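# Carry glass vial to window-side balance, close its doors

## Task

Pick up the vial on the shelved bench by the door and carry it to the balance on the shelved bench by the window. Set it upright on the balance pan and close every glass door of the balance. The task fails if the balance is tipped, shoved out of position or its pan is overloaded, if the vial touches the floor, or if the vial breaks (a drop of more than a few centimetres or a hard knock will break it). The parked cart, pedal bin and stool are movable. At the end, release the vial and back away; the robot must not fall over or be left leaning.

## Robot and tools

ROBOT. A Hello Robot Stretch 3 with a single arm: a two-wheeled base (0.33 m long, 0.34 m wide), a lift on a mast, and a telescoping arm that sticks out to the robot's RIGHT. The base cannot slide sideways, so to move the gripper forward or back you drive the base. A spin on the spot pivots about the wheel midpoint, 0.05 m behind the front edge; with the arm in and wrist folded the robot sweeps a 0.28 m radius circle, and an unfolded level wrist reaches beyond it. Occasionally a loose object gets a brief external shove.

FRAMES. Base frame: origin on the floor between the drive wheels, x forward, y left, z up. hand_pose is reported in it, at the point where closed fingertips meet. Odometry frame is the base frame at the start.

execute_actions takes "actions", a list run in order. Each action may have "robot", "steps" (1 to 450 control steps at 30 per second, default 1) and "until". {"steps": n} alone waits. An empty list just returns the current state and images (head_camera, nav_camera, wrist_camera, always in that order, taken at the end of the call). If any part of a call is invalid or out of range, nothing in it runs.
"robot" is one command object, a list of up to 8 commands run in sequence (a queue; each starts when the previous ended done), or {"stop": true} which brakes everything and clears the queue. A command may contain:
- "base": exactly one of {"translate_m": d}, a straight drive offset in metres from where the base is when the command starts, forward positive, |d| at most 1; or {"rotate_rad": d}, a turn-in-place offset in radians, left/counter-clockwise positive, |d| at most 3.2.
- "joints": absolute targets by name; unnamed joints keep their goals. lift_m 0 to 1.1 (arm height); arm_m 0 to 0.52 (extension); wrist_yaw_rad -1.345 to 4.42 (0 along the arm, positive toward the front, 3.0 folded over the base); wrist_pitch_rad -1.57 to 0.451 (negative tips fingers down); wrist_roll_rad -2.911 to 2.911; gripper_m -0.089 to 0.179 (bigger is wider; real fingertip gap is 0.007 smaller near closed, 0.025 smaller wide open); head_pan_rad -3.953 to 1.73 (positive left, -1.57 looks along the arm); head_tilt_rad -1.53 to 0.419 (negative down).
- "contact_limits": {"arm_m": effort %, 1 to 100}, the effort at which the arm halts; lower is gentler.
- In a queue, {"pause_s": s} waits up to 15 s.
Motions in one command start together and keep going across later actions and while you think. A new command overrides immediately and discards the rest of an old queue.
"until" ends an action early. {"robot": {"status": "ended"}} fires when nothing is moving and no queue runs (good default with steps 450). Fields can be compared, e.g. {"lift_m": [">", 0.3]}, or statuses like base_status with a word or ["!=", "moving"]. {"any": {"status": "ended"}} fires when any single motion ends.

zoom_image: {"camera": one of head_camera, nav_camera, wrist_camera, "region": [x0, y0, x1, y1]} in pixels of that camera's latest image, top-left origin, at most 504 by 504. Returns an enlarged crop.

finished_scene: {"scene": number}. Ends the scene irreversibly and reports success; wait until all motion has stopped first.

RESULT LINES. base_status gives progress as (distance so far of goal). joint_goals and joint_status per joint: moving, done (within tolerance), off_target (blocked, may still push), contact_stop (lift or arm hit something and went slack), time_out, stopped, not_commanded, torque_fault (wrist servo shut off for 10 s, limp, refuses goals). measured_speeds are encoder rates. refusals, queue (idle/running/done/dropped/stopped) and queue_left track commands; lines starting refused:, dropped:, replaced: explain outcomes. on_its_own appears when the robot changed a goal itself, a joint is slack or off, a motor strains at rest, or base_tilt drifts 3 degrees or more. base_tilt is in degrees (forward/right positive). lidar_m: 12 distances in 30-degree sectors, first straight ahead, counting counter-clockwise, in a plane 0.17 m high; blind to glass. wrist_depth_mm and head_depth_mm are 7x7 median depth grids. motor_effort is percent per motor with peak in brackets; readings are biased and noisy.

SPEED. Full base speed (0.30 m/s, 1.9 rad/s) only with lift_m under 0.30, arm_m under 0.03 and wrist_yaw_rad over 2.54; otherwise 0.10 m/s and 0.63 rad/s.

GRIPPING. Command gripper_m smaller than the object's width to grasp (smaller squeezes harder); to let go, go at least 0.02 above where the pads made contact. Neither the reading nor done proves a grasp; check images. Over-squeezing triggers a force cutback that can let things slip; send a new value to re-grip.

AVOID. Fold or unfold the wrist only with lift_m 0.32 to 0.95, wrist_pitch_rad -0.4 and roll near 0; once folded the lift can drop to 0.25. If wrist_yaw_rad is below -0.4, keep pitch at -0.5 or lower. Pushing the arm into something rigid with the gripper above about 0.45 m can tip the robot; higher contact limits and repeated pushes make it worse. Do not drive while gripping or pressing something fixed. If the base snags and leans, reverse the last move in small steps, pull the gripper free, and lower lift_m to about 0.2 if still tilted. Carry the vial low and set it down gently; never let it touch the floor or get knocked. Don't bump or press the balance, and close its doors softly with a low arm contact limit. End with gripper open, arm withdrawn, robot upright and still.

Each tool is called after "Call:" in YAML: its name, and indented under it one key for each argument.

## Session

Call:
execute_actions:
  actions: []

Scene clock: 0.00 s.
robot.base_odometry: x=+0.000 y=+0.000 heading=+0.000 (m, m, rad; robot's odometry frame)
robot.turned_by_wheels: +0.000 (rad since the last result)
robot.turned_by_imu: +0.000 (rad since the last result)
robot.base_tilt: forward=-1.9 right=+0.0 (deg)
robot.lidar_m: 1.58 1.36 1.29 1.33 1.78 1.76 2.02 1.47 1.40 1.52 1.77 2.16
robot.head_depth_mm: 1930 2164 2121 2093 1542 2113 2059 / 1931 2278 2261 2269 2244 2209 2039 / 1969 2395 2404 2403 2421 2405 2210 / 1979 2540 2523 2554 2532 2549 2190 / 1989 2696 2725 2703 2698 2681 2179 / 2013 2649 2693 2712 2747 2750 2176 / 2017 2330 2355 2399 2402 2443 2141
robot.base_status: not_commanded
robot.joint_positions: lift_m=+0.552 arm_m=-0.003 wrist_yaw_rad=+2.854 wrist_pitch_rad=-0.549 wrist_roll_rad=-0.009 gripper_m=+0.037 head_pan_rad=+0.003 head_tilt_rad=+0.005
robot.joint_goals: lift_m=+0.552 arm_m=-0.003 wrist_yaw_rad=+2.854 wrist_pitch_rad=-0.549 wrist_roll_rad=-0.009 gripper_m=+0.037 head_pan_rad=+0.003 head_tilt_rad=+0.005
robot.joint_status: lift_m=not_commanded arm_m=not_commanded wrist_yaw_rad=not_commanded wrist_pitch_rad=not_commanded wrist_roll_rad=not_commanded gripper_m=not_commanded head_pan_rad=not_commanded head_tilt_rad=not_commanded
robot.measured_speeds: translate_m=+0.000 rotate_rad=+0.000 lift_m=+0.000 arm_m=+0.000 wrist_yaw_rad=+0.000 wrist_pitch_rad=+0.000 wrist_roll_rad=+0.000 head_pan_rad=+0.000 head_tilt_rad=+0.000
robot: refusals=0 queue=idle queue_left=0
robot.motor_effort: left_wheel=+0 right_wheel=+0 lift_m=+26 arm_m=+1 wrist_yaw_rad=+0 wrist_pitch_rad=+7 wrist_roll_rad=+1 gripper_m=-1 head_pan_rad=-1 head_tilt_rad=+1 (%)
robot.hand_pose: x=+0.0372 y=+0.0554 z=+0.5364 quat_wxyz=(+0.287, +0.698, +0.094, +0.650) (m; robot's base frame)
robot.wrist_depth_mm: - - - - - - - / - - - - - - - / - - - - - - - / - - - - - - - / 866 - 896 913 904 916 944 / 739 730 - 761 792 785 793 / 636 644 671 666 656 675 702
pictures: head_camera (sideways: a quarter turn clockwise sets it upright), nav_camera (sideways: a quarter turn counterclockwise sets it upright), wrist_camera
Images, in order (width x height): head_camera 896x504, nav_camera 672x504, wrist_camera 644x364.

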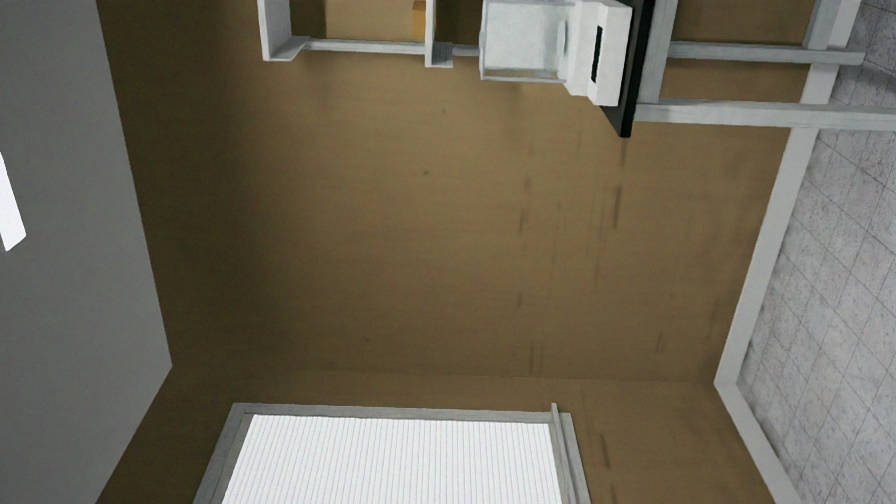

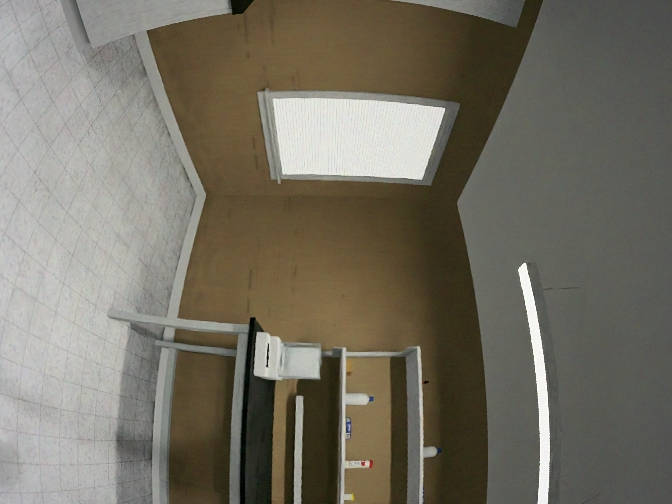

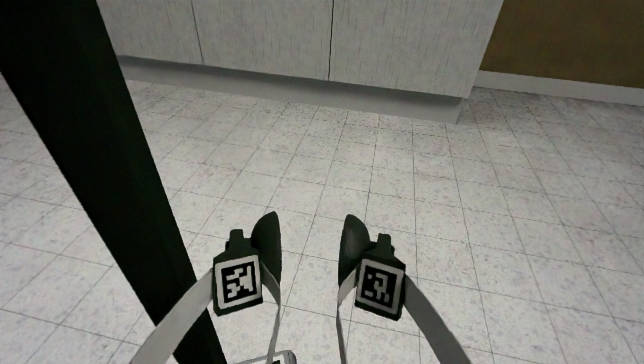

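Call:
execute_actions:
  actions:
    - {"robot":{"joints":{"head_pan_rad":-0.5,"head_tilt_rad":-0.3}},"steps":100,"until":{"robot":{"status":"ended"}}}

Call:
execute_actions:
  actions:
    - {"robot":{"joints":{"head_pan_rad":-1.6,"head_tilt_rad":-0.3}},"steps":100,"until":{"robot":{"status":"ended"}}}

Call:
execute_actions:
  actions:
    - {"robot":{"joints":{"head_pan_rad":-2.9,"head_tilt_rad":-0.3}},"steps":100,"until":{"robot":{"status":"ended"}}}

Scene clock: 3.60 s.
robot.base_odometry: x=+0.000 y=+0.000 heading=+0.000 (m, m, rad; robot's odometry frame)
robot.turned_by_wheels: +0.000 (rad since the last result)
robot.turned_by_imu: +0.001 (rad since the last result)
robot.base_tilt: forward=-1.9 right=+0.0 (deg)
robot.lidar_m: 1.58 1.36 1.30 1.33 1.79 1.75 2.02 1.47 1.40 1.52 1.77 2.15
robot.head_depth_mm: 1947 2042 2113 1721 2398 1918 1521 / 1940 2028 2142 1708 2411 1919 1514 / 1953 2026 2142 2324 2407 1900 1523 / 1960 2039 2124 2325 2360 1907 1501 / 1963 2029 2135 2332 2410 1916 1505 / 1970 2060 1725 1620 2352 1809 1493 / 1977 2085 2214 2340 2433 1881 1485
robot.base_status: not_commanded
robot.joint_positions: lift_m=+0.552 arm_m=-0.003 wrist_yaw_rad=+2.854 wrist_pitch_rad=-0.549 wrist_roll_rad=-0.009 gripper_m=+0.037 head_pan_rad=-0.493 head_tilt_rad=-0.296
robot.joint_goals: lift_m=+0.552 arm_m=-0.003 wrist_yaw_rad=+2.854 wrist_pitch_rad=-0.549 wrist_roll_rad=-0.009 gripper_m=+0.037 head_pan_rad=-0.500 head_tilt_rad=-0.300
robot.joint_status: lift_m=not_commanded arm_m=not_commanded wrist_yaw_rad=not_commanded wrist_pitch_rad=not_commanded wrist_roll_rad=not_commanded gripper_m=not_commanded head_pan_rad=done head_tilt_rad=done
robot.measured_speeds: translate_m=+0.000 rotate_rad=+0.000 lift_m=+0.000 arm_m=+0.000 wrist_yaw_rad=+0.000 wrist_pitch_rad=+0.000 wrist_roll_rad=+0.000 head_pan_rad=+0.000 head_tilt_rad=+0.000
robot: refusals=0 queue=done queue_left=0
robot.motor_effort: left_wheel=+0(0) right_wheel=+1(1) lift_m=+25(26) arm_m=+0(0) wrist_yaw_rad=+1(0) wrist_pitch_rad=+7(7) wrist_roll_rad=+1(1) gripper_m=+1(1) head_pan_rad=-3(26) head_tilt_rad=-3(22) (%)
robot.hand_pose: x=+0.0372 y=+0.0554 z=+0.5364 quat_wxyz=(+0.287, +0.698, +0.094, +0.650) (m; robot's base frame)
robot.wrist_depth_mm: - - - - - - - / - - - - - - - / - - - - - - - / - - - - - - - / 851 - 890 882 921 910 943 / 721 731 - 768 785 771 801 / 638 654 671 659 676 680 689
pictures: head_camera (sideways: a quarter turn clockwise sets it upright), nav_camera (sideways: a quarter turn counterclockwise sets it upright), wrist_camera
camera_calibration (this result's frames):
head_camera: T_world_to_cam=[[-0.290018, 0.105924, -0.951141, 1.26059], [0.445108, 0.89475, -0.0360763, 0.0477852], [0.847212, -0.433823, -0.306641, 0.35411], [0, 0, 0, 1]] pos_world=[0.0443179, -0.0226616, 1.30931]
nav_camera: T_world_to_cam=[[0.245014, -0.100513, 0.964295, -1.2184], [-0.448597, -0.893491, 0.0208498, 0.032894], [0.859494, -0.437688, -0.264007, 0.295279], [0, 0, 0, 1]] pos_world=[0.0594916, 0.0361657, 1.25217]
wrist_camera: T_world_to_cam=[[0.957041, -0.282839, 0.0638334, -0.0632617], [-0.131621, -0.61994, -0.773531, 0.490641], [0.258358, 0.731899, -0.630535, 0.449282], [0, 0, 0, 1]] pos_world=[0.00904695, -0.0425541, 0.666852]
Images, in order (width x height): head_camera 896x504, nav_camera 672x504, wrist_camera 644x364.

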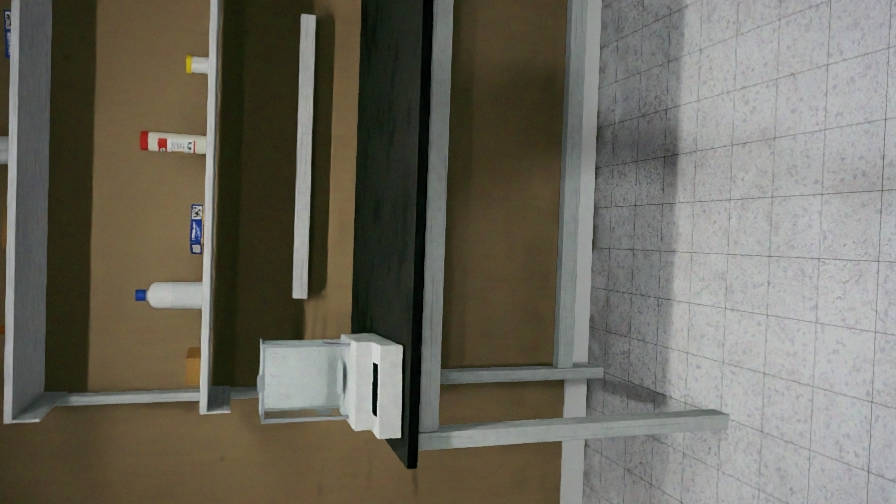

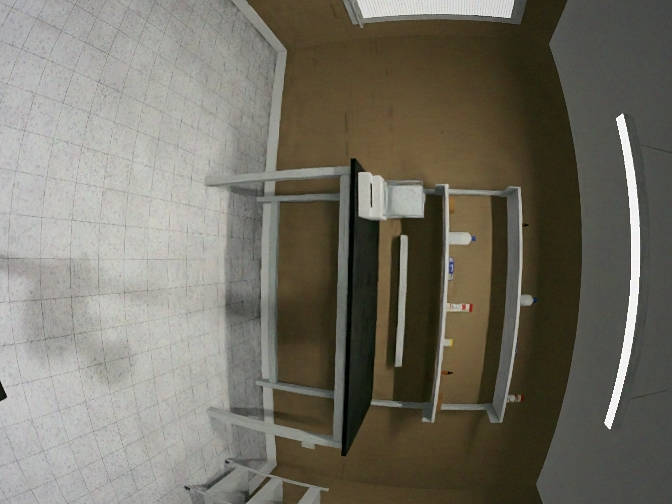

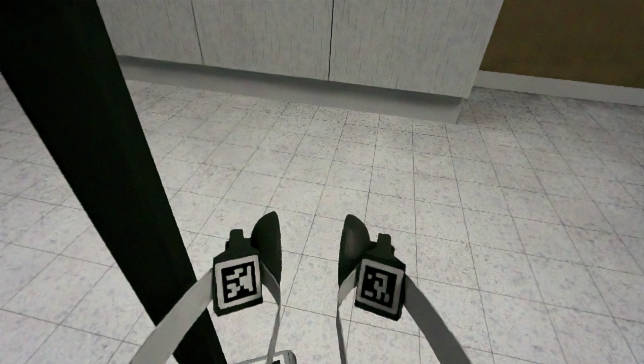

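Scene clock: 4.77 s.
robot.base_odometry: x=+0.000 y=+0.000 heading=+0.000 (m, m, rad; robot's odometry frame)
robot.turned_by_wheels: +0.000 (rad since the last result)
robot.turned_by_imu: +0.000 (rad since the last result)
robot.base_tilt: forward=-1.9 right=+0.0 (deg)
robot.lidar_m: 1.58 1.36 1.29 1.33 1.78 1.75 2.02 1.47 1.40 1.52 1.77 2.16
robot.head_depth_mm: 1590 1643 1742 1837 1919 1854 1522 / 1666 1742 1827 1930 1910 1788 1504 / 1745 1830 1915 2041 1732 1776 1505 / 1837 1931 2050 2171 2180 1824 1499 / 1939 2052 2187 2247 2329 1890 1503 / 2058 2187 2308 2272 2206 1891 1491 / 2181 2308 2464 2571 2315 1896 1490
robot.base_status: not_commanded
robot.joint_positions: lift_m=+0.552 arm_m=-0.003 wrist_yaw_rad=+2.854 wrist_pitch_rad=-0.549 wrist_roll_rad=-0.009 gripper_m=+0.037 head_pan_rad=-1.593 head_tilt_rad=-0.296
robot.joint_goals: lift_m=+0.552 arm_m=-0.003 wrist_yaw_rad=+2.854 wrist_pitch_rad=-0.549 wrist_roll_rad=-0.009 gripper_m=+0.037 head_pan_rad=-1.600 head_tilt_rad=-0.300
robot.joint_status: lift_m=not_commanded arm_m=not_commanded wrist_yaw_rad=not_commanded wrist_pitch_rad=not_commanded wrist_roll_rad=not_commanded gripper_m=not_commanded head_pan_rad=done head_tilt_rad=done
robot.measured_speeds: translate_m=+0.000 rotate_rad=+0.000 lift_m=+0.000 arm_m=+0.000 wrist_yaw_rad=+0.000 wrist_pitch_rad=+0.000 wrist_roll_rad=+0.000 head_pan_rad=+0.000 head_tilt_rad=+0.000
robot: refusals=0 queue=done queue_left=0
robot.motor_effort: left_wheel=+0(0) right_wheel=+0(0) lift_m=+26(26) arm_m=+0(0) wrist_yaw_rad=+0(0) wrist_pitch_rad=+7(7) wrist_roll_rad=+1(1) gripper_m=+1(0) head_pan_rad=-3(31) head_tilt_rad=-3(0) (%)
robot.hand_pose: x=+0.0372 y=+0.0554 z=+0.5364 quat_wxyz=(+0.287, +0.698, +0.094, +0.650) (m; robot's base frame)
robot.wrist_depth_mm: - - - - - - - / - - - - - - - / - - - - - - - / - - - - - - - / 854 - 908 883 922 930 950 / 738 718 - 766 791 775 798 / 635 646 667 667 679 682 690
pictures: head_camera (sideways: a quarter turn clockwise sets it upright), nav_camera (sideways: a quarter turn counterclockwise sets it upright), wrist_camera
camera_calibration (this result's frames):
head_camera: T_world_to_cam=[[-0.0371447, 0.306749, -0.951065, 1.25895], [0.999307, 0.00917797, -0.0360686, 0.0443945], [-0.00233516, -0.951746, -0.306878, 0.3596], [0, 0, 0, 1]] pos_world=[0.00323919, -0.0443411, 1.3093]
nav_camera: T_world_to_cam=[[0.021554, -0.26419, 0.96423, -1.21695], [-0.999768, -0.0054942, 0.020843, 0.036265], [-0.000208838, -0.964455, -0.264247, 0.300834], [0, 0, 0, 1]] pos_world=[0.0625496, -0.0311661, 1.25216]
wrist_camera: T_world_to_cam=[[0.957041, -0.282839, 0.0638334, -0.0632616], [-0.13162, -0.61994, -0.773531, 0.490641], [0.258358, 0.731899, -0.630535, 0.449282], [0, 0, 0, 1]] pos_world=[0.00904693, -0.0425541, 0.666852]
Images, in order (width x height): head_camera 896x504, nav_camera 672x504, wrist_camera 644x364.

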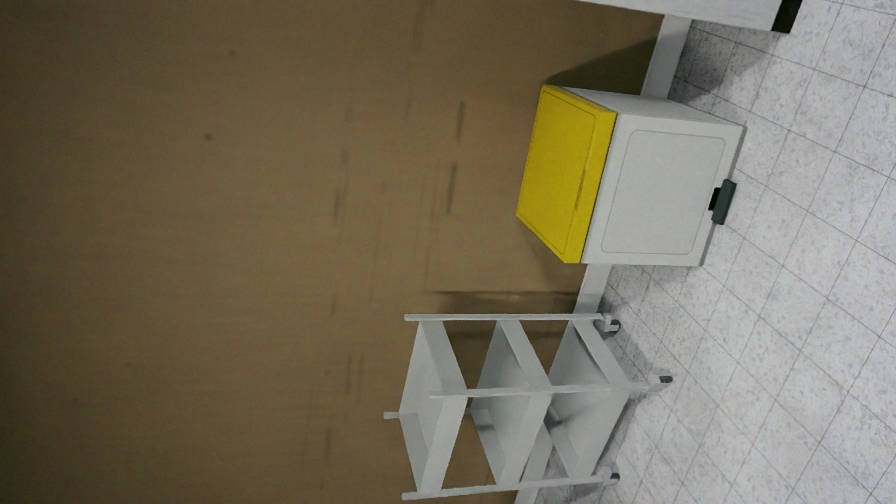

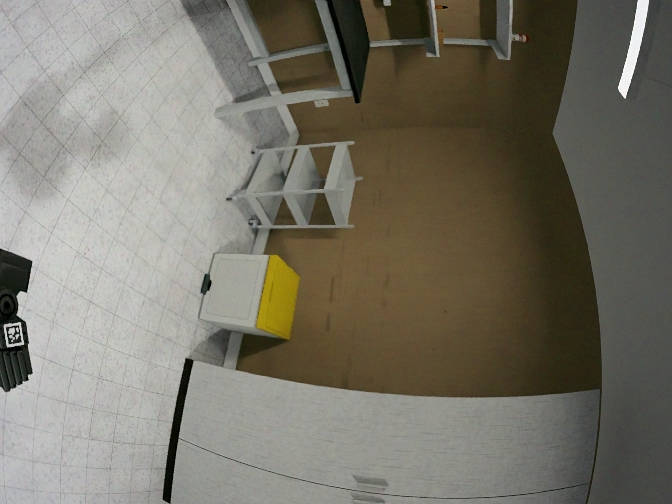

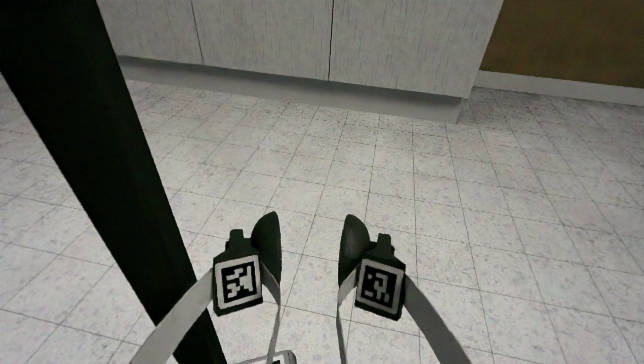

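Scene clock: 6.03 s.
robot.base_odometry: x=+0.000 y=+0.000 heading=+0.000 (m, m, rad; robot's odometry frame)
robot.turned_by_wheels: +0.000 (rad since the last result)
robot.turned_by_imu: +0.000 (rad since the last result)
robot.base_tilt: forward=-1.8 right=+0.0 (deg)
robot.lidar_m: 1.58 1.35 1.30 1.33 1.78 1.75 2.02 1.46 1.40 1.52 1.77 2.16
robot.head_depth_mm: 2368 2460 2520 2161 2589 1930 1518 / 2519 2641 2725 2821 2392 1936 1513 / 2533 2735 2883 3083 2618 1928 1519 / 2240 2406 2568 2750 2595 1900 1507 / 2086 2180 2306 2453 2484 1904 1499 / 1902 2010 2120 2206 2306 1889 1500 / 1768 1864 1499 1547 1622 1709 1490
robot.base_status: not_commanded
robot.joint_positions: lift_m=+0.552 arm_m=-0.003 wrist_yaw_rad=+2.854 wrist_pitch_rad=-0.549 wrist_roll_rad=-0.009 gripper_m=+0.037 head_pan_rad=-2.893 head_tilt_rad=-0.296
robot.joint_goals: lift_m=+0.552 arm_m=-0.003 wrist_yaw_rad=+2.854 wrist_pitch_rad=-0.549 wrist_roll_rad=-0.009 gripper_m=+0.037 head_pan_rad=-2.900 head_tilt_rad=-0.300
robot.joint_status: lift_m=not_commanded arm_m=not_commanded wrist_yaw_rad=not_commanded wrist_pitch_rad=not_commanded wrist_roll_rad=not_commanded gripper_m=not_commanded head_pan_rad=done head_tilt_rad=done
robot.measured_speeds: translate_m=+0.000 rotate_rad=+0.000 lift_m=+0.000 arm_m=+0.000 wrist_yaw_rad=+0.000 wrist_pitch_rad=+0.000 wrist_roll_rad=+0.000 head_pan_rad=+0.000 head_tilt_rad=+0.000
robot: refusals=0 queue=done queue_left=0
robot.motor_effort: left_wheel=+0(0) right_wheel=+0(0) lift_m=+26(25) arm_m=+0(0) wrist_yaw_rad=+0(0) wrist_pitch_rad=+7(7) wrist_roll_rad=+1(1) gripper_m=+0(1) head_pan_rad=-3(31) head_tilt_rad=-4(0) (%)
robot.hand_pose: x=+0.0372 y=+0.0554 z=+0.5364 quat_wxyz=(+0.287, +0.698, +0.094, +0.650) (m; robot's base frame)
robot.wrist_depth_mm: - - - - - - - / - - - - - - - / - - - - - - - / - - - - - - - / 863 - 929 881 930 918 940 / 735 722 - 762 782 795 791 / 642 648 676 663 667 671 694
pictures: head_camera (sideways: a quarter turn clockwise sets it upright), nav_camera (sideways: a quarter turn counterclockwise sets it upright), wrist_camera
camera_calibration (this result's frames):
head_camera: T_world_to_cam=[[0.285684, 0.117859, -0.951049, 1.25696], [0.276159, -0.960435, -0.0360669, 0.0488035], [-0.917672, -0.252337, -0.306928, 0.365249], [0, 0, 0, 1]] pos_world=[-0.0373909, -0.00910472, 1.30929]
nav_camera: T_world_to_cam=[[-0.248846, -0.0914516, 0.964216, -1.21529], [-0.272732, 0.961864, 0.0208415, 0.031832], [-0.929351, -0.257786, -0.264298, 0.306569], [0, 0, 0, 1]] pos_world=[-0.00882759, -0.0627287, 1.25216]
wrist_camera: T_world_to_cam=[[0.957041, -0.282839, 0.0638335, -0.0632618], [-0.131621, -0.61994, -0.773531, 0.490641], [0.258358, 0.731899, -0.630535, 0.449282], [0, 0, 0, 1]] pos_world=[0.00904697, -0.0425541, 0.666852]
Images, in order (width x height): head_camera 896x504, nav_camera 672x504, wrist_camera 644x364.

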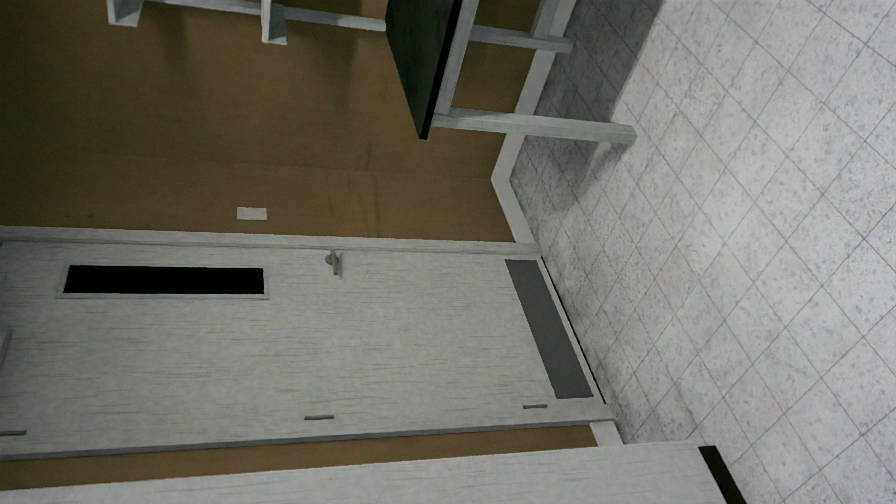

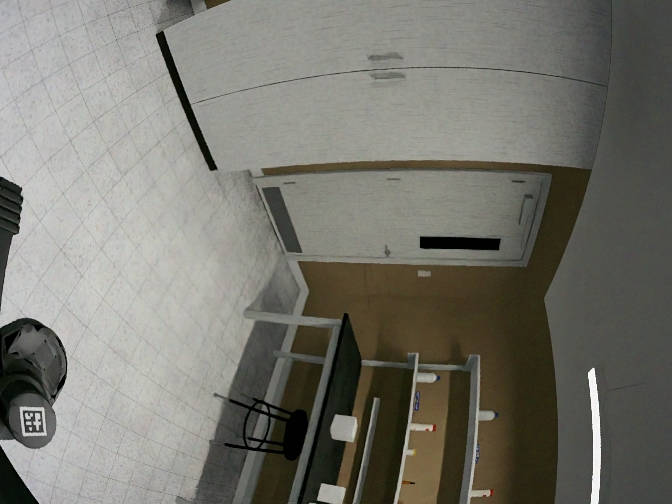

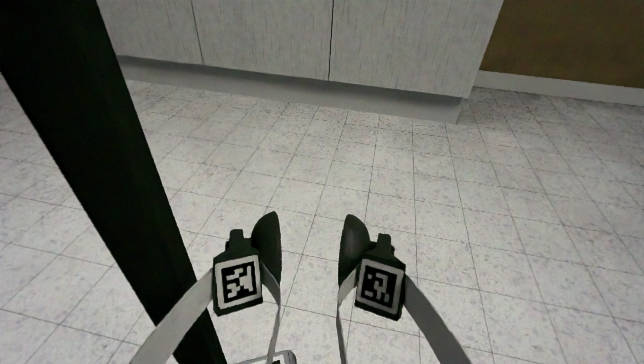

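Call:
execute_actions:
  actions:
    - {"robot":{"joints":{"head_pan_rad":-3.55,"head_tilt_rad":-0.3}},"steps":100,"until":{"robot":{"status":"ended"}}}

Scene clock: 8.03 s.
robot.base_odometry: x=+0.000 y=+0.000 heading=+0.000 (m, m, rad; robot's odometry frame)
robot.turned_by_wheels: +0.000 (rad since the last result)
robot.turned_by_imu: +0.000 (rad since the last result)
robot.base_tilt: forward=-1.8 right=+0.0 (deg)
robot.lidar_m: 1.58 1.35 1.29 1.33 1.78 1.76 2.02 1.47 1.40 1.52 1.77 2.16
robot.head_depth_mm: 2071 2185 2284 2387 2511 1938 1523 / 2080 2178 2346 2114 2503 1913 1506 / 2097 2250 2364 1978 2514 1917 1501 / 2151 2273 2383 1994 2485 1923 1497 / 2158 2296 2401 1929 2472 1878 1512 / 2161 2309 2463 2230 2575 1894 1495 / 2212 2346 2481 2232 2532 1885 1488
robot.base_status: not_commanded
robot.joint_positions: lift_m=+0.552 arm_m=-0.003 wrist_yaw_rad=+2.854 wrist_pitch_rad=-0.549 wrist_roll_rad=-0.009 gripper_m=+0.037 head_pan_rad=-3.543 head_tilt_rad=-0.296
robot.joint_goals: lift_m=+0.552 arm_m=-0.003 wrist_yaw_rad=+2.854 wrist_pitch_rad=-0.549 wrist_roll_rad=-0.009 gripper_m=+0.037 head_pan_rad=-3.550 head_tilt_rad=-0.300
robot.joint_status: lift_m=not_commanded arm_m=not_commanded wrist_yaw_rad=not_commanded wrist_pitch_rad=not_commanded wrist_roll_rad=not_commanded gripper_m=not_commanded head_pan_rad=done head_tilt_rad=done
robot.measured_speeds: translate_m=+0.000 rotate_rad=+0.000 lift_m=+0.000 arm_m=+0.000 wrist_yaw_rad=+0.000 wrist_pitch_rad=+0.000 wrist_roll_rad=+0.000 head_pan_rad=+0.000 head_tilt_rad=+0.000
robot: refusals=0 queue=done queue_left=0
robot.motor_effort: left_wheel=+0(0) right_wheel=+0(0) lift_m=+26(26) arm_m=+0(0) wrist_yaw_rad=+0(1) wrist_pitch_rad=+7(7) wrist_roll_rad=+1(1) gripper_m=-1(0) head_pan_rad=-2(30) head_tilt_rad=-2(2) (%)
robot.hand_pose: x=+0.0372 y=+0.0554 z=+0.5364 quat_wxyz=(+0.287, +0.698, +0.094, +0.650) (m; robot's base frame)
robot.wrist_depth_mm: - - - - - - - / - - - - - - - / - - - - - - - / - - - - - - - / 838 - 903 907 922 933 938 / 736 733 - 762 783 797 807 / 632 644 674 659 664 687 700
pictures: head_camera (sideways: a quarter turn clockwise sets it upright), nav_camera (sideways: a quarter turn counterclockwise sets it upright), wrist_camera
camera_calibration (this result's frames):
head_camera: T_world_to_cam=[[0.298765, -0.07907, -0.951046, 1.25687], [-0.361394, -0.931715, -0.0360666, 0.0526922], [-0.883252, 0.354477, -0.306939, 0.365053], [0, 0, 0, 1]] pos_world=[-0.0340325, 0.0190719, 1.30929]
nav_camera: T_world_to_cam=[[-0.253458, 0.0777989, 0.964213, -1.21525], [0.364987, 0.930779, 0.0208412, 0.0279423], [-0.895848, 0.357208, -0.264309, 0.306379], [0, 0, 0, 1]] pos_world=[-0.0437455, -0.0409036, 1.25216]
Images, in order (width x height): head_camera 896x504, nav_camera 672x504, wrist_camera 644x364.

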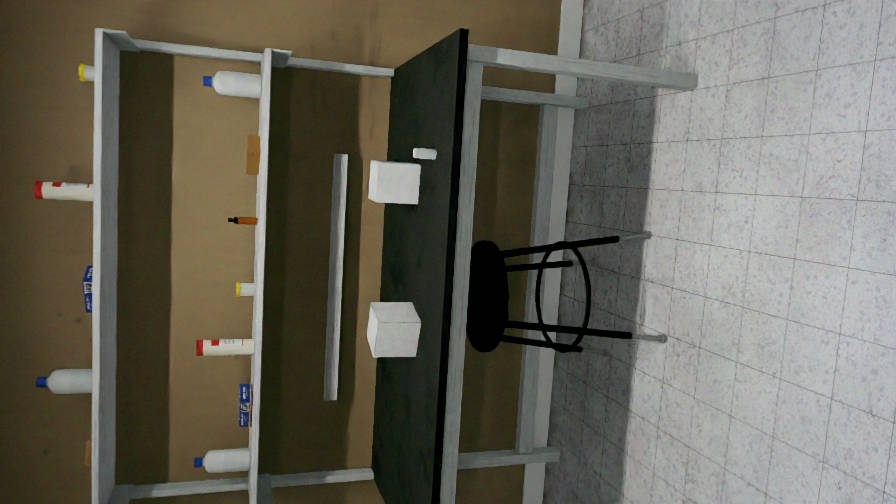

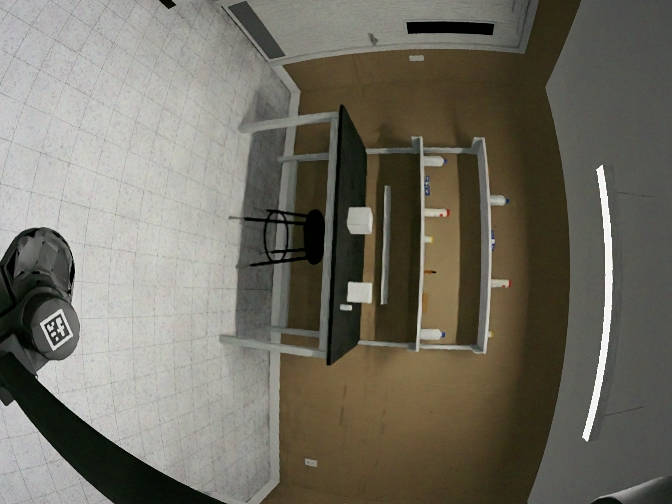

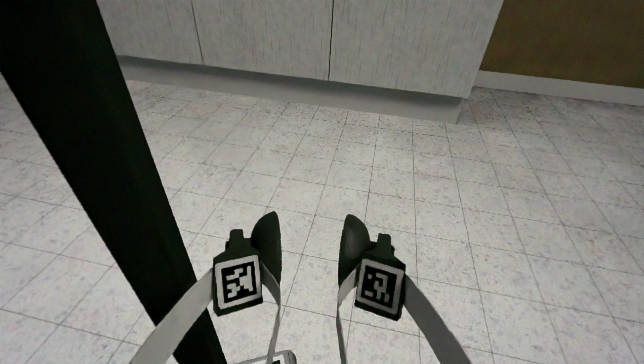

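Call:
execute_actions:
  actions:
    - {"robot":{"joints":{"head_pan_rad":-0.3,"head_tilt_rad":-0.15,"lift_m":0.27}},"steps":200,"until":{"robot":{"status":"ended"}}}

Call:
zoom_image:
  camera: "head_camera"
  region: [330, 150, 550, 350]

Scene clock: 20.80 s.
robot.base_odometry: x=+0.000 y=+0.000 heading=+0.000 (m, m, rad; robot's odometry frame)
robot.turned_by_wheels: +0.000 (rad since the last result)
robot.turned_by_imu: +0.001 (rad since the last result)
robot.base_tilt: forward=-1.9 right=+0.0 (deg)
robot.lidar_m: 1.58 1.36 1.29 1.33 1.78 1.75 2.01 1.46 1.40 1.52 1.77 2.16
robot.head_depth_mm: 1934 1998 2078 2061 2222 2241 1753 / 1989 2068 2124 2128 2250 2237 1751 / 2037 2088 2166 2174 2336 2289 1732 / 2090 2160 2213 1625 2350 2316 1729 / 2143 2205 2277 2326 2419 2095 1722 / 2190 2252 2303 2418 2503 2278 1716 / 2217 2290 2394 2468 2541 2275 1712
robot.base_status: not_commanded
robot.joint_positions: lift_m=+0.270 arm_m=-0.003 wrist_yaw_rad=+2.854 wrist_pitch_rad=-0.550 wrist_roll_rad=-0.009 gripper_m=+0.037 head_pan_rad=-0.307 head_tilt_rad=-0.161
robot.joint_goals: lift_m=+0.270 arm_m=-0.003 wrist_yaw_rad=+2.854 wrist_pitch_rad=-0.550 wrist_roll_rad=-0.009 gripper_m=+0.037 head_pan_rad=-0.300 head_tilt_rad=-0.150
robot.joint_status: lift_m=done arm_m=not_commanded wrist_yaw_rad=not_commanded wrist_pitch_rad=not_commanded wrist_roll_rad=not_commanded gripper_m=not_commanded head_pan_rad=done head_tilt_rad=done
robot.measured_speeds: translate_m=+0.000 rotate_rad=+0.000 lift_m=+0.000 arm_m=+0.000 wrist_yaw_rad=+0.000 wrist_pitch_rad=+0.000 wrist_roll_rad=+0.000 head_pan_rad=+0.000 head_tilt_rad=+0.000
robot: refusals=0 queue=done queue_left=0
robot.motor_effort: left_wheel=+0(0) right_wheel=+0(1) lift_m=+22(26) arm_m=+0(0) wrist_yaw_rad=+0(1) wrist_pitch_rad=+8(8) wrist_roll_rad=+1(1) gripper_m=+1(1) head_pan_rad=+1(30) head_tilt_rad=+5(19) (%)
robot.hand_pose: x=+0.0371 y=+0.0552 z=+0.2545 quat_wxyz=(+0.287, +0.698, +0.094, +0.650) (m; robot's base frame)
robot.wrist_depth_mm: - - - - - - - / - - - - - - - / 682 749 762 784 800 840 867 / 592 - 607 626 636 652 677 / 487 - 525 530 523 537 546 / - - - 437 452 454 461 / - - - 386 387 394 397
pictures: head_camera (sideways: a quarter turn clockwise sets it upright), nav_camera (sideways: a quarter turn counterclockwise sets it upright), wrist_camera
camera_calibration (this result's frames):
head_camera: T_world_to_cam=[[-0.180446, 0.0112076, -0.983521, 1.30225], [0.277217, 0.959978, -0.0399215, 0.053822], [0.943711, -0.279852, -0.176331, 0.183914], [0, 0, 0, 1]] pos_world=[0.046503, -0.0147942, 1.31536]
nav_camera: T_world_to_cam=[[0.133899, -0.0137763, 0.990899, -1.25253], [-0.278901, -0.960011, 0.0243406, 0.0273102], [0.950939, -0.279622, -0.132387, 0.1234], [0, 0, 0, 1]] pos_world=[0.0579835, 0.0434682, 1.2568]
wrist_camera: T_world_to_cam=[[0.957054, -0.282794, 0.0638333, -0.0452689], [-0.131789, -0.620506, -0.773049, 0.272406], [0.258222, 0.731437, -0.631127, 0.271793], [0, 0, 0, 1]] pos_world=[0.0090419, -0.0425716, 0.385008]
Images, in order (width x height): head_camera 896x504, nav_camera 672x504, wrist_camera 644x364.

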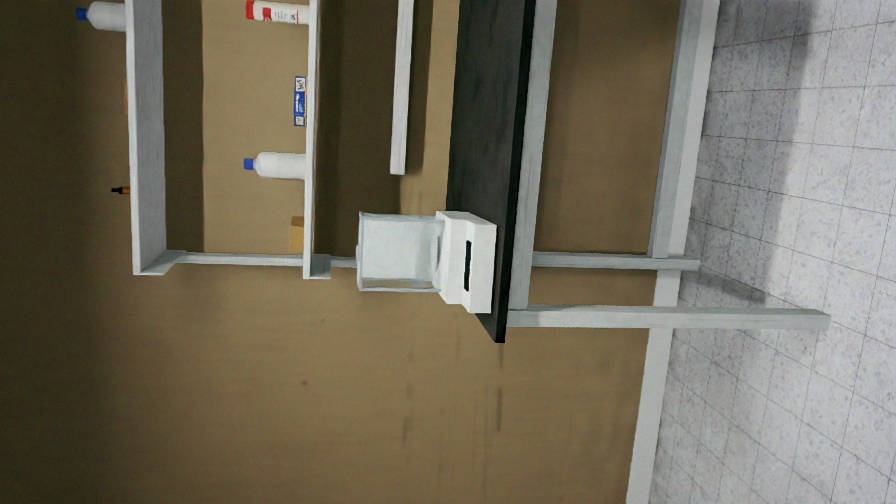

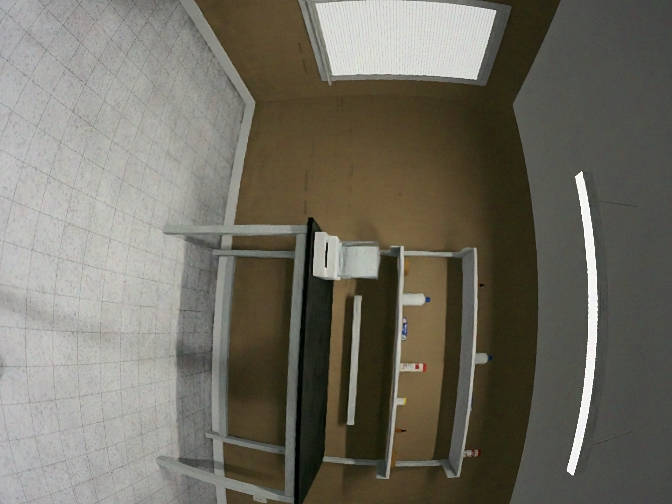

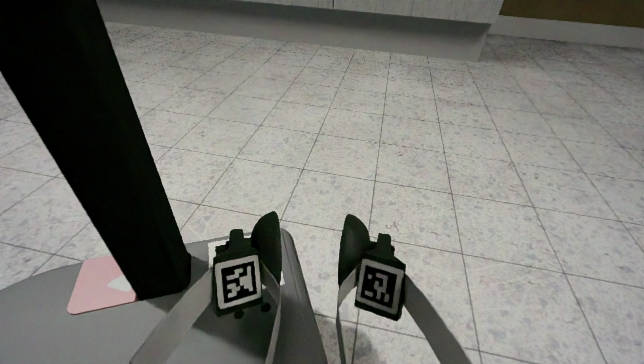

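Region (330, 150, 550, 350) of head_camera's 896x504 image, scaled by 2.291, with more detail than that image has; it fills the top 458 rows of this view, and the rest is white.

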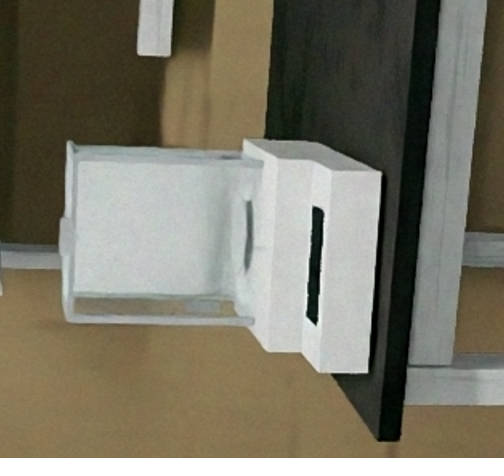

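Call:
execute_actions:
  actions:
    - {"robot":[{"base":{"rotate_rad":-0.51}},{"base":{"translate_m":-1.0}},{"base":{"translate_m":-0.35}},{"base":{"rotate_rad":-1.55},"joints":{"head_pan_rad":-1.57,"head_tilt_rad":-0.7}},{"joints":{"lift_m":0.85,"wrist_pitch_rad":-0.4}}],"steps":450,"until":{"robot":{"status":"ended"}}}
    - {"steps":300,"until":{"robot":{"status":"ended"}}}

Scene clock: 49.63 s.
robot.base_odometry: x=-1.178 y=+0.659 heading=-2.060 (m, m, rad; robot's odometry frame)
robot.turned_by_wheels: -2.060 (rad since the last result)
robot.turned_by_imu: -2.067 (rad since the last result)
robot.base_tilt: forward=-1.9 right=-0.1 (deg)
robot.lidar_m: 1.86 1.54 2.05 2.89 1.79 1.31 1.27 1.59 0.49 1.03 0.57 0.62
robot.head_depth_mm: 940 1054 1034 804 656 582 - / 943 1067 1028 800 656 587 - / 958 1048 1031 776 654 581 - / 955 1042 774 752 654 580 - / 962 1044 1024 778 653 593 1114 / 970 1094 1019 800 653 1031 1170 / 976 1097 1020 799 651 1291 1166
robot.base_status: done (rotate_rad -1.5499 of -1.5500)
robot.joint_positions: lift_m=+0.850 arm_m=-0.003 wrist_yaw_rad=+2.854 wrist_pitch_rad=-0.422 wrist_roll_rad=-0.009 gripper_m=+0.037 head_pan_rad=-1.563 head_tilt_rad=-0.692
robot.joint_goals: lift_m=+0.850 arm_m=-0.003 wrist_yaw_rad=+2.854 wrist_pitch_rad=-0.400 wrist_roll_rad=-0.009 gripper_m=+0.037 head_pan_rad=-1.570 head_tilt_rad=-0.700
robot.joint_status: lift_m=done arm_m=not_commanded wrist_yaw_rad=not_commanded wrist_pitch_rad=done wrist_roll_rad=not_commanded gripper_m=not_commanded head_pan_rad=done head_tilt_rad=done
robot.measured_speeds: translate_m=+0.000 rotate_rad=+0.000 lift_m=+0.000 arm_m=+0.000 wrist_yaw_rad=+0.000 wrist_pitch_rad=+0.000 wrist_roll_rad=+0.000 head_pan_rad=+0.000 head_tilt_rad=+0.000
robot: refusals=0 queue=done queue_left=0
robot.motor_effort: left_wheel=+1(8) right_wheel=-1(6) lift_m=+29(30) arm_m=+0(0) wrist_yaw_rad=+0(1) wrist_pitch_rad=+13(12) wrist_roll_rad=+1(1) gripper_m=+3(0) head_pan_rad=-3(29) head_tilt_rad=-4(33) (%)
robot.hand_pose: x=+0.0422 y=+0.0725 z=+0.8617 quat_wxyz=(+0.246, +0.702, +0.049, +0.667) (m; robot's base frame)
robot.wrist_depth_mm: - - - - - - - / - - - - - - - / - - - - - - - / - - - - - - - / - - - - - - - / - - - - - - - / - - - - - - -
pictures: head_camera (sideways: a quarter turn clockwise sets it upright), nav_camera (sideways: a quarter turn counterclockwise sets it upright), wrist_camera
camera_calibration (this result's frames):
head_camera: T_world_to_cam=[[-0.048857, 0.648336, -0.759785, 1.00955], [0.998507, 0.0502951, -0.0212902, 0.0251446], [0.0244102, -0.759691, -0.649826, 0.805668], [0, 0, 0, 1]] pos_world=[0.00454989, -0.0437323, 1.29112]
nav_camera: T_world_to_cam=[[0.0320753, -0.614589, 0.788195, -0.987384], [-0.99912, -0.0410438, 0.00865527, 0.0521358], [0.0270311, -0.787779, -0.615364, 0.757555], [0, 0, 0, 1]] pos_world=[0.063283, -0.00790882, 1.24397]
wrist_camera: T_world_to_cam=[[0.954773, -0.290515, 0.0633191, -0.0829163], [-0.102278, -0.520851, -0.847499, 0.808922], [0.27919, 0.802693, -0.527007, 0.545314], [0, 0, 0, 1]] pos_world=[0.00965431, -0.0404807, 0.978195]
Images, in order (width x height): head_camera 896x504, nav_camera 672x504, wrist_camera 644x364.

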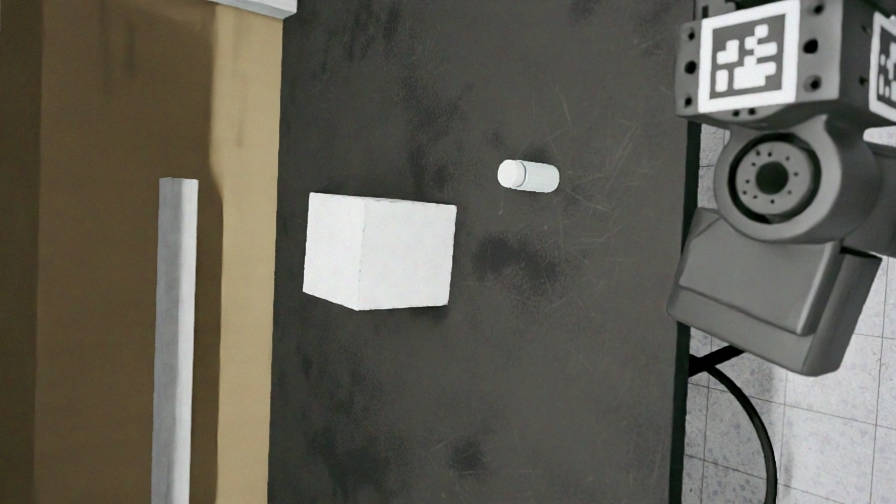

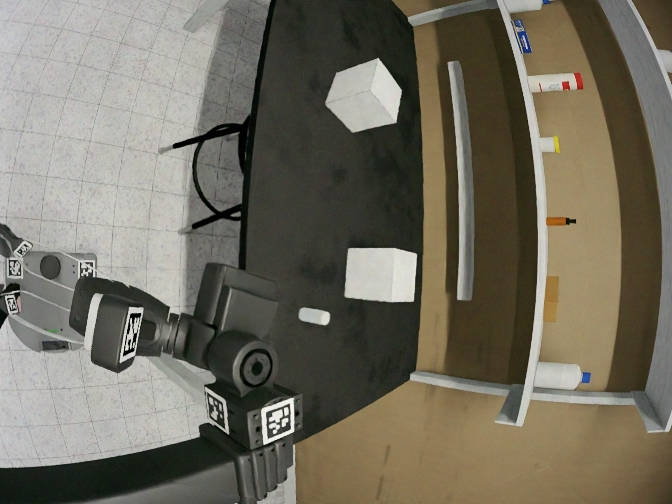

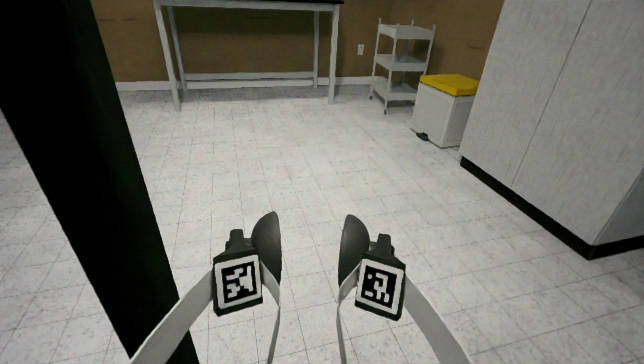

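Call:
execute_actions:
  actions:
    - {"robot":[{"joints":{"wrist_yaw_rad":0.0}},{"joints":{"wrist_pitch_rad":0.0,"wrist_roll_rad":0,"gripper_m":0.12,"lift_m":0.78},"base":{"translate_m":-0.03}}],"steps":450,"until":{"robot":{"status":"ended"}}}

Scene clock: 57.10 s.
robot.base_odometry: x=-1.164 y=+0.685 heading=-2.060 (m, m, rad; robot's odometry frame)
robot.turned_by_wheels: +0.000 (rad since the last result)
robot.turned_by_imu: +0.001 (rad since the last result)
robot.base_tilt: forward=-1.8 right=+0.0 (deg)
robot.lidar_m: 1.89 1.57 2.31 3.48 1.75 1.29 1.25 1.59 0.47 1.03 0.58 0.65
robot.head_depth_mm: 939 1039 1031 808 657 596 - / 945 1062 1033 801 640 1269 - / 947 1069 1030 804 655 - - / 957 1035 777 753 653 1272 1161 / 963 1043 1025 771 645 1262 1178 / 973 1091 1020 798 653 1037 1168 / 976 1101 1020 795 651 1291 1167
robot.base_status: done (translate_m -0.0300 of -0.0300)
robot.joint_positions: lift_m=+0.780 arm_m=-0.003 wrist_yaw_rad=+0.003 wrist_pitch_rad=-0.025 wrist_roll_rad=-0.006 gripper_m=+0.120 head_pan_rad=-1.563 head_tilt_rad=-0.692
robot.joint_goals: lift_m=+0.780 arm_m=-0.003 wrist_yaw_rad=+0.000 wrist_pitch_rad=+0.000 wrist_roll_rad=+0.000 gripper_m=+0.120 head_pan_rad=-1.570 head_tilt_rad=-0.700
robot.joint_status: lift_m=done arm_m=not_commanded wrist_yaw_rad=done wrist_pitch_rad=done wrist_roll_rad=done gripper_m=done head_pan_rad=done head_tilt_rad=done
robot.measured_speeds: translate_m=+0.000 rotate_rad=+0.000 lift_m=+0.000 arm_m=+0.000 wrist_yaw_rad=+0.000 wrist_pitch_rad=+0.000 wrist_roll_rad=+0.000 head_pan_rad=+0.000 head_tilt_rad=+0.000
robot: refusals=0 queue=done queue_left=0
robot.motor_effort: left_wheel=+2(3) right_wheel=-1(5) lift_m=+22(28) arm_m=+0(0) wrist_yaw_rad=-1(2) wrist_pitch_rad=+15(16) wrist_roll_rad=+4(5) gripper_m=+0(83) head_pan_rad=-2(3) head_tilt_rad=-6(5) (%)
robot.hand_pose: x=-0.0207 y=-0.3978 z=+0.8883 quat_wxyz=(+0.710, +0.010, -0.704, -0.008) (m; robot's base frame)
robot.wrist_depth_mm: 823 787 738 751 708 850 844 / 851 870 892 873 878 874 877 / 892 859 871 876 892 891 892 / 905 902 470 917 906 898 918 / 543 607 416 546 625 946 919 / 369 - 387 392 403 416 964 / 292 284 288 277 299 301 311
pictures: head_camera (sideways: a quarter turn clockwise sets it upright), nav_camera (sideways: a quarter turn counterclockwise sets it upright), wrist_camera
camera_calibration (this result's frames):
head_camera: T_world_to_cam=[[-0.0488571, 0.648336, -0.759785, 1.00955], [0.998507, 0.0502952, -0.0212902, 0.0251446], [0.0244103, -0.759691, -0.649826, 0.805668], [0, 0, 0, 1]] pos_world=[0.0045499, -0.0437323, 1.29112]
nav_camera: T_world_to_cam=[[0.0320754, -0.614589, 0.788195, -0.987384], [-0.99912, -0.0410439, 0.00865528, 0.0521358], [0.0270312, -0.787779, -0.615364, 0.757555], [0, 0, 0, 1]] pos_world=[0.063283, -0.00790882, 1.24397]
wrist_camera: T_world_to_cam=[[-0.998214, 0.0287803, 0.0523492, -0.0648535], [-0.047081, 0.160381, -0.985932, 0.975119], [-0.0367712, -0.986636, -0.158739, -0.0910329], [0, 0, 0, 1]] pos_world=[-0.0221755, -0.24434, 0.950345]
Images, in order (width x height): head_camera 896x504, nav_camera 672x504, wrist_camera 644x364.

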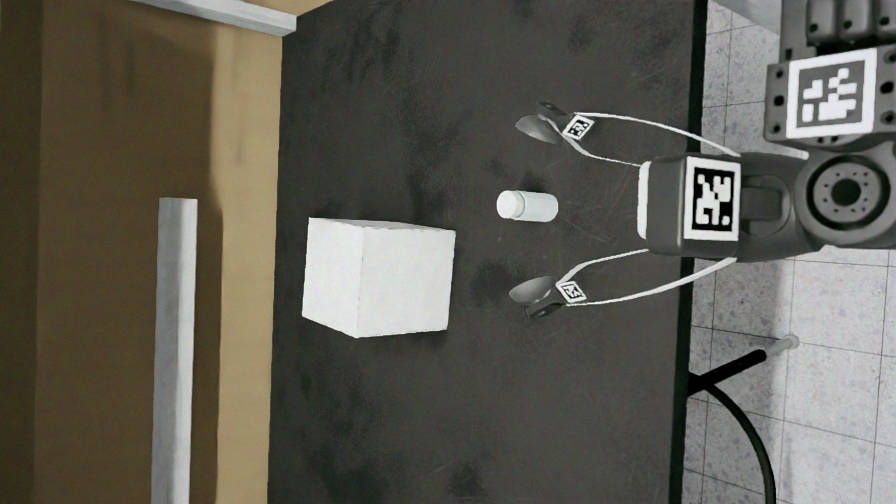

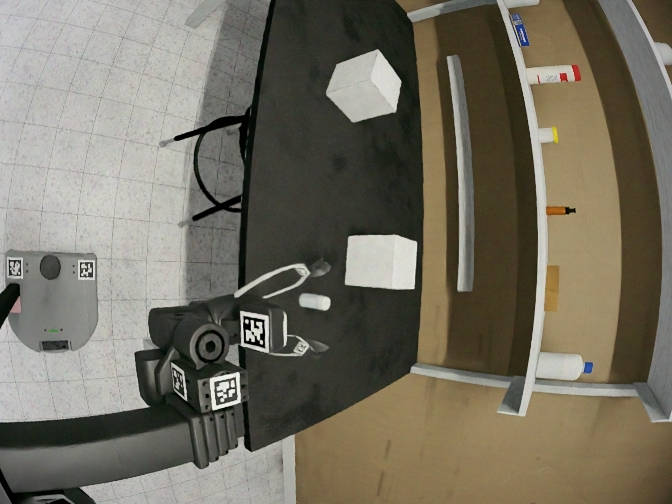

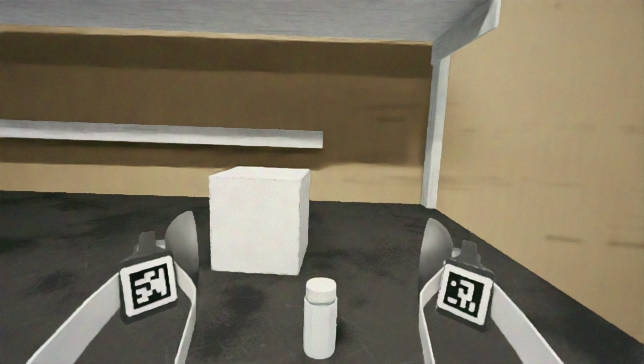

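Call:
execute_actions:
  actions:
    - {"robot":[{"joints":{"wrist_pitch_rad":-0.2,"lift_m":0.735,"gripper_m":0.1},"base":{"translate_m":-0.008}},{"joints":{"arm_m":0.05}}],"steps":450,"until":{"robot":{"status":"ended"}}}

Scene clock: 64.13 s.
robot.base_odometry: x=-1.160 y=+0.692 heading=-2.060 (m, m, rad; robot's odometry frame)
robot.turned_by_wheels: +0.000 (rad since the last result)
robot.turned_by_imu: +0.001 (rad since the last result)
robot.base_tilt: forward=-1.9 right=+0.0 (deg)
robot.lidar_m: 1.90 1.57 2.31 2.88 1.73 1.28 1.24 1.59 0.46 1.02 0.59 0.65
robot.head_depth_mm: 941 1035 1034 803 657 582 - / 947 1059 1032 800 657 581 - / 953 1069 1030 800 655 - - / 958 1039 953 753 653 1282 1171 / 963 1045 979 763 654 1265 1173 / 967 1095 1018 797 653 1063 1168 / 976 1101 1018 796 652 1295 1169
robot.base_status: done (translate_m -0.0080 of -0.0080)
robot.joint_positions: lift_m=+0.735 arm_m=+0.050 wrist_yaw_rad=+0.002 wrist_pitch_rad=-0.216 wrist_roll_rad=-0.006 gripper_m=+0.100 head_pan_rad=-1.563 head_tilt_rad=-0.692
robot.joint_goals: lift_m=+0.735 arm_m=+0.050 wrist_yaw_rad=+0.000 wrist_pitch_rad=-0.200 wrist_roll_rad=+0.000 gripper_m=+0.100 head_pan_rad=-1.570 head_tilt_rad=-0.700
robot.joint_status: lift_m=done arm_m=done wrist_yaw_rad=done wrist_pitch_rad=done wrist_roll_rad=done gripper_m=done head_pan_rad=done head_tilt_rad=done
robot.measured_speeds: translate_m=+0.000 rotate_rad=+0.000 lift_m=+0.000 arm_m=+0.000 wrist_yaw_rad=+0.000 wrist_pitch_rad=+0.000 wrist_roll_rad=+0.000 head_pan_rad=+0.000 head_tilt_rad=+0.000
robot: refusals=0 queue=done queue_left=0
robot.motor_effort: left_wheel=+1(5) right_wheel=-1(4) lift_m=+22(22) arm_m=+2(1) wrist_yaw_rad=-1(2) wrist_pitch_rad=+9(14) wrist_roll_rad=+4(4) gripper_m=+0(76) head_pan_rad=-3(3) head_tilt_rad=-7(4) (%)
robot.hand_pose: x=-0.0209 y=-0.4399 z=+0.7954 quat_wxyz=(+0.705, +0.078, -0.700, -0.075) (m; robot's base frame)
robot.wrist_depth_mm: 738 750 735 749 753 753 753 / 810 809 327 798 767 798 799 / 579 613 343 597 736 848 839 / 336 349 356 343 386 396 888 / 239 244 256 227 276 267 275 / 185 194 190 193 192 202 204 / 155 151 153 156 157 160 162
pictures: head_camera (sideways: a quarter turn clockwise sets it upright), nav_camera (sideways: a quarter turn counterclockwise sets it upright), wrist_camera
camera_calibration (this result's frames):
head_camera: T_world_to_cam=[[-0.0488568, 0.648336, -0.759785, 1.00955], [0.998507, 0.0502947, -0.0212902, 0.0251446], [0.02441, -0.759691, -0.649826, 0.805668], [0, 0, 0, 1]] pos_world=[0.00454988, -0.0437323, 1.29112]
nav_camera: T_world_to_cam=[[0.0320751, -0.614589, 0.788195, -0.987384], [-0.99912, -0.0410435, 0.00865527, 0.0521358], [0.0270308, -0.787779, -0.615364, 0.757555], [0, 0, 0, 1]] pos_world=[0.063283, -0.00790884, 1.24397]
wrist_camera: T_world_to_cam=[[-0.998195, 0.0188815, 0.0570081, -0.0669948], [-0.047044, 0.344184, -0.937723, 0.932838], [-0.0373269, -0.938712, -0.342674, 0.0200718], [0, 0, 0, 1]] pos_world=[-0.0222402, -0.300961, 0.885441]
Images, in order (width x height): head_camera 896x504, nav_camera 672x504, wrist_camera 644x364.

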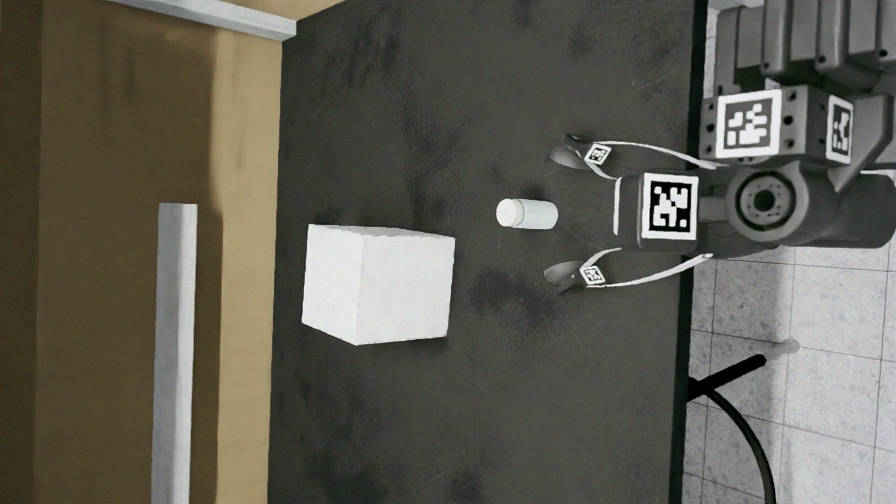

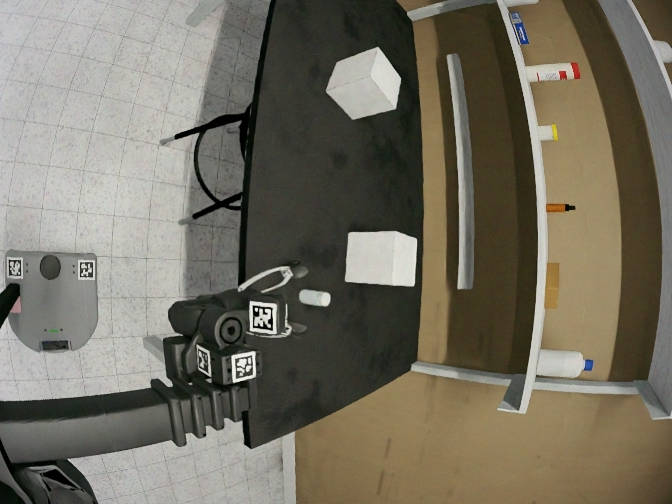

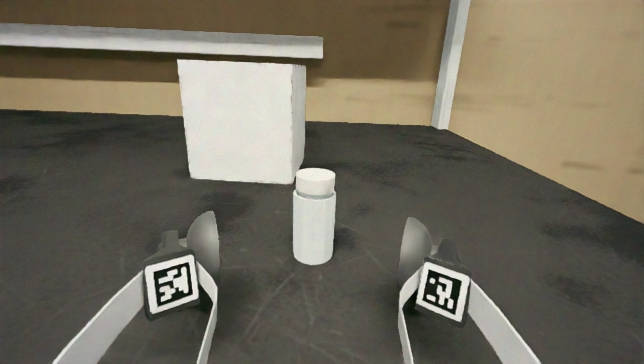

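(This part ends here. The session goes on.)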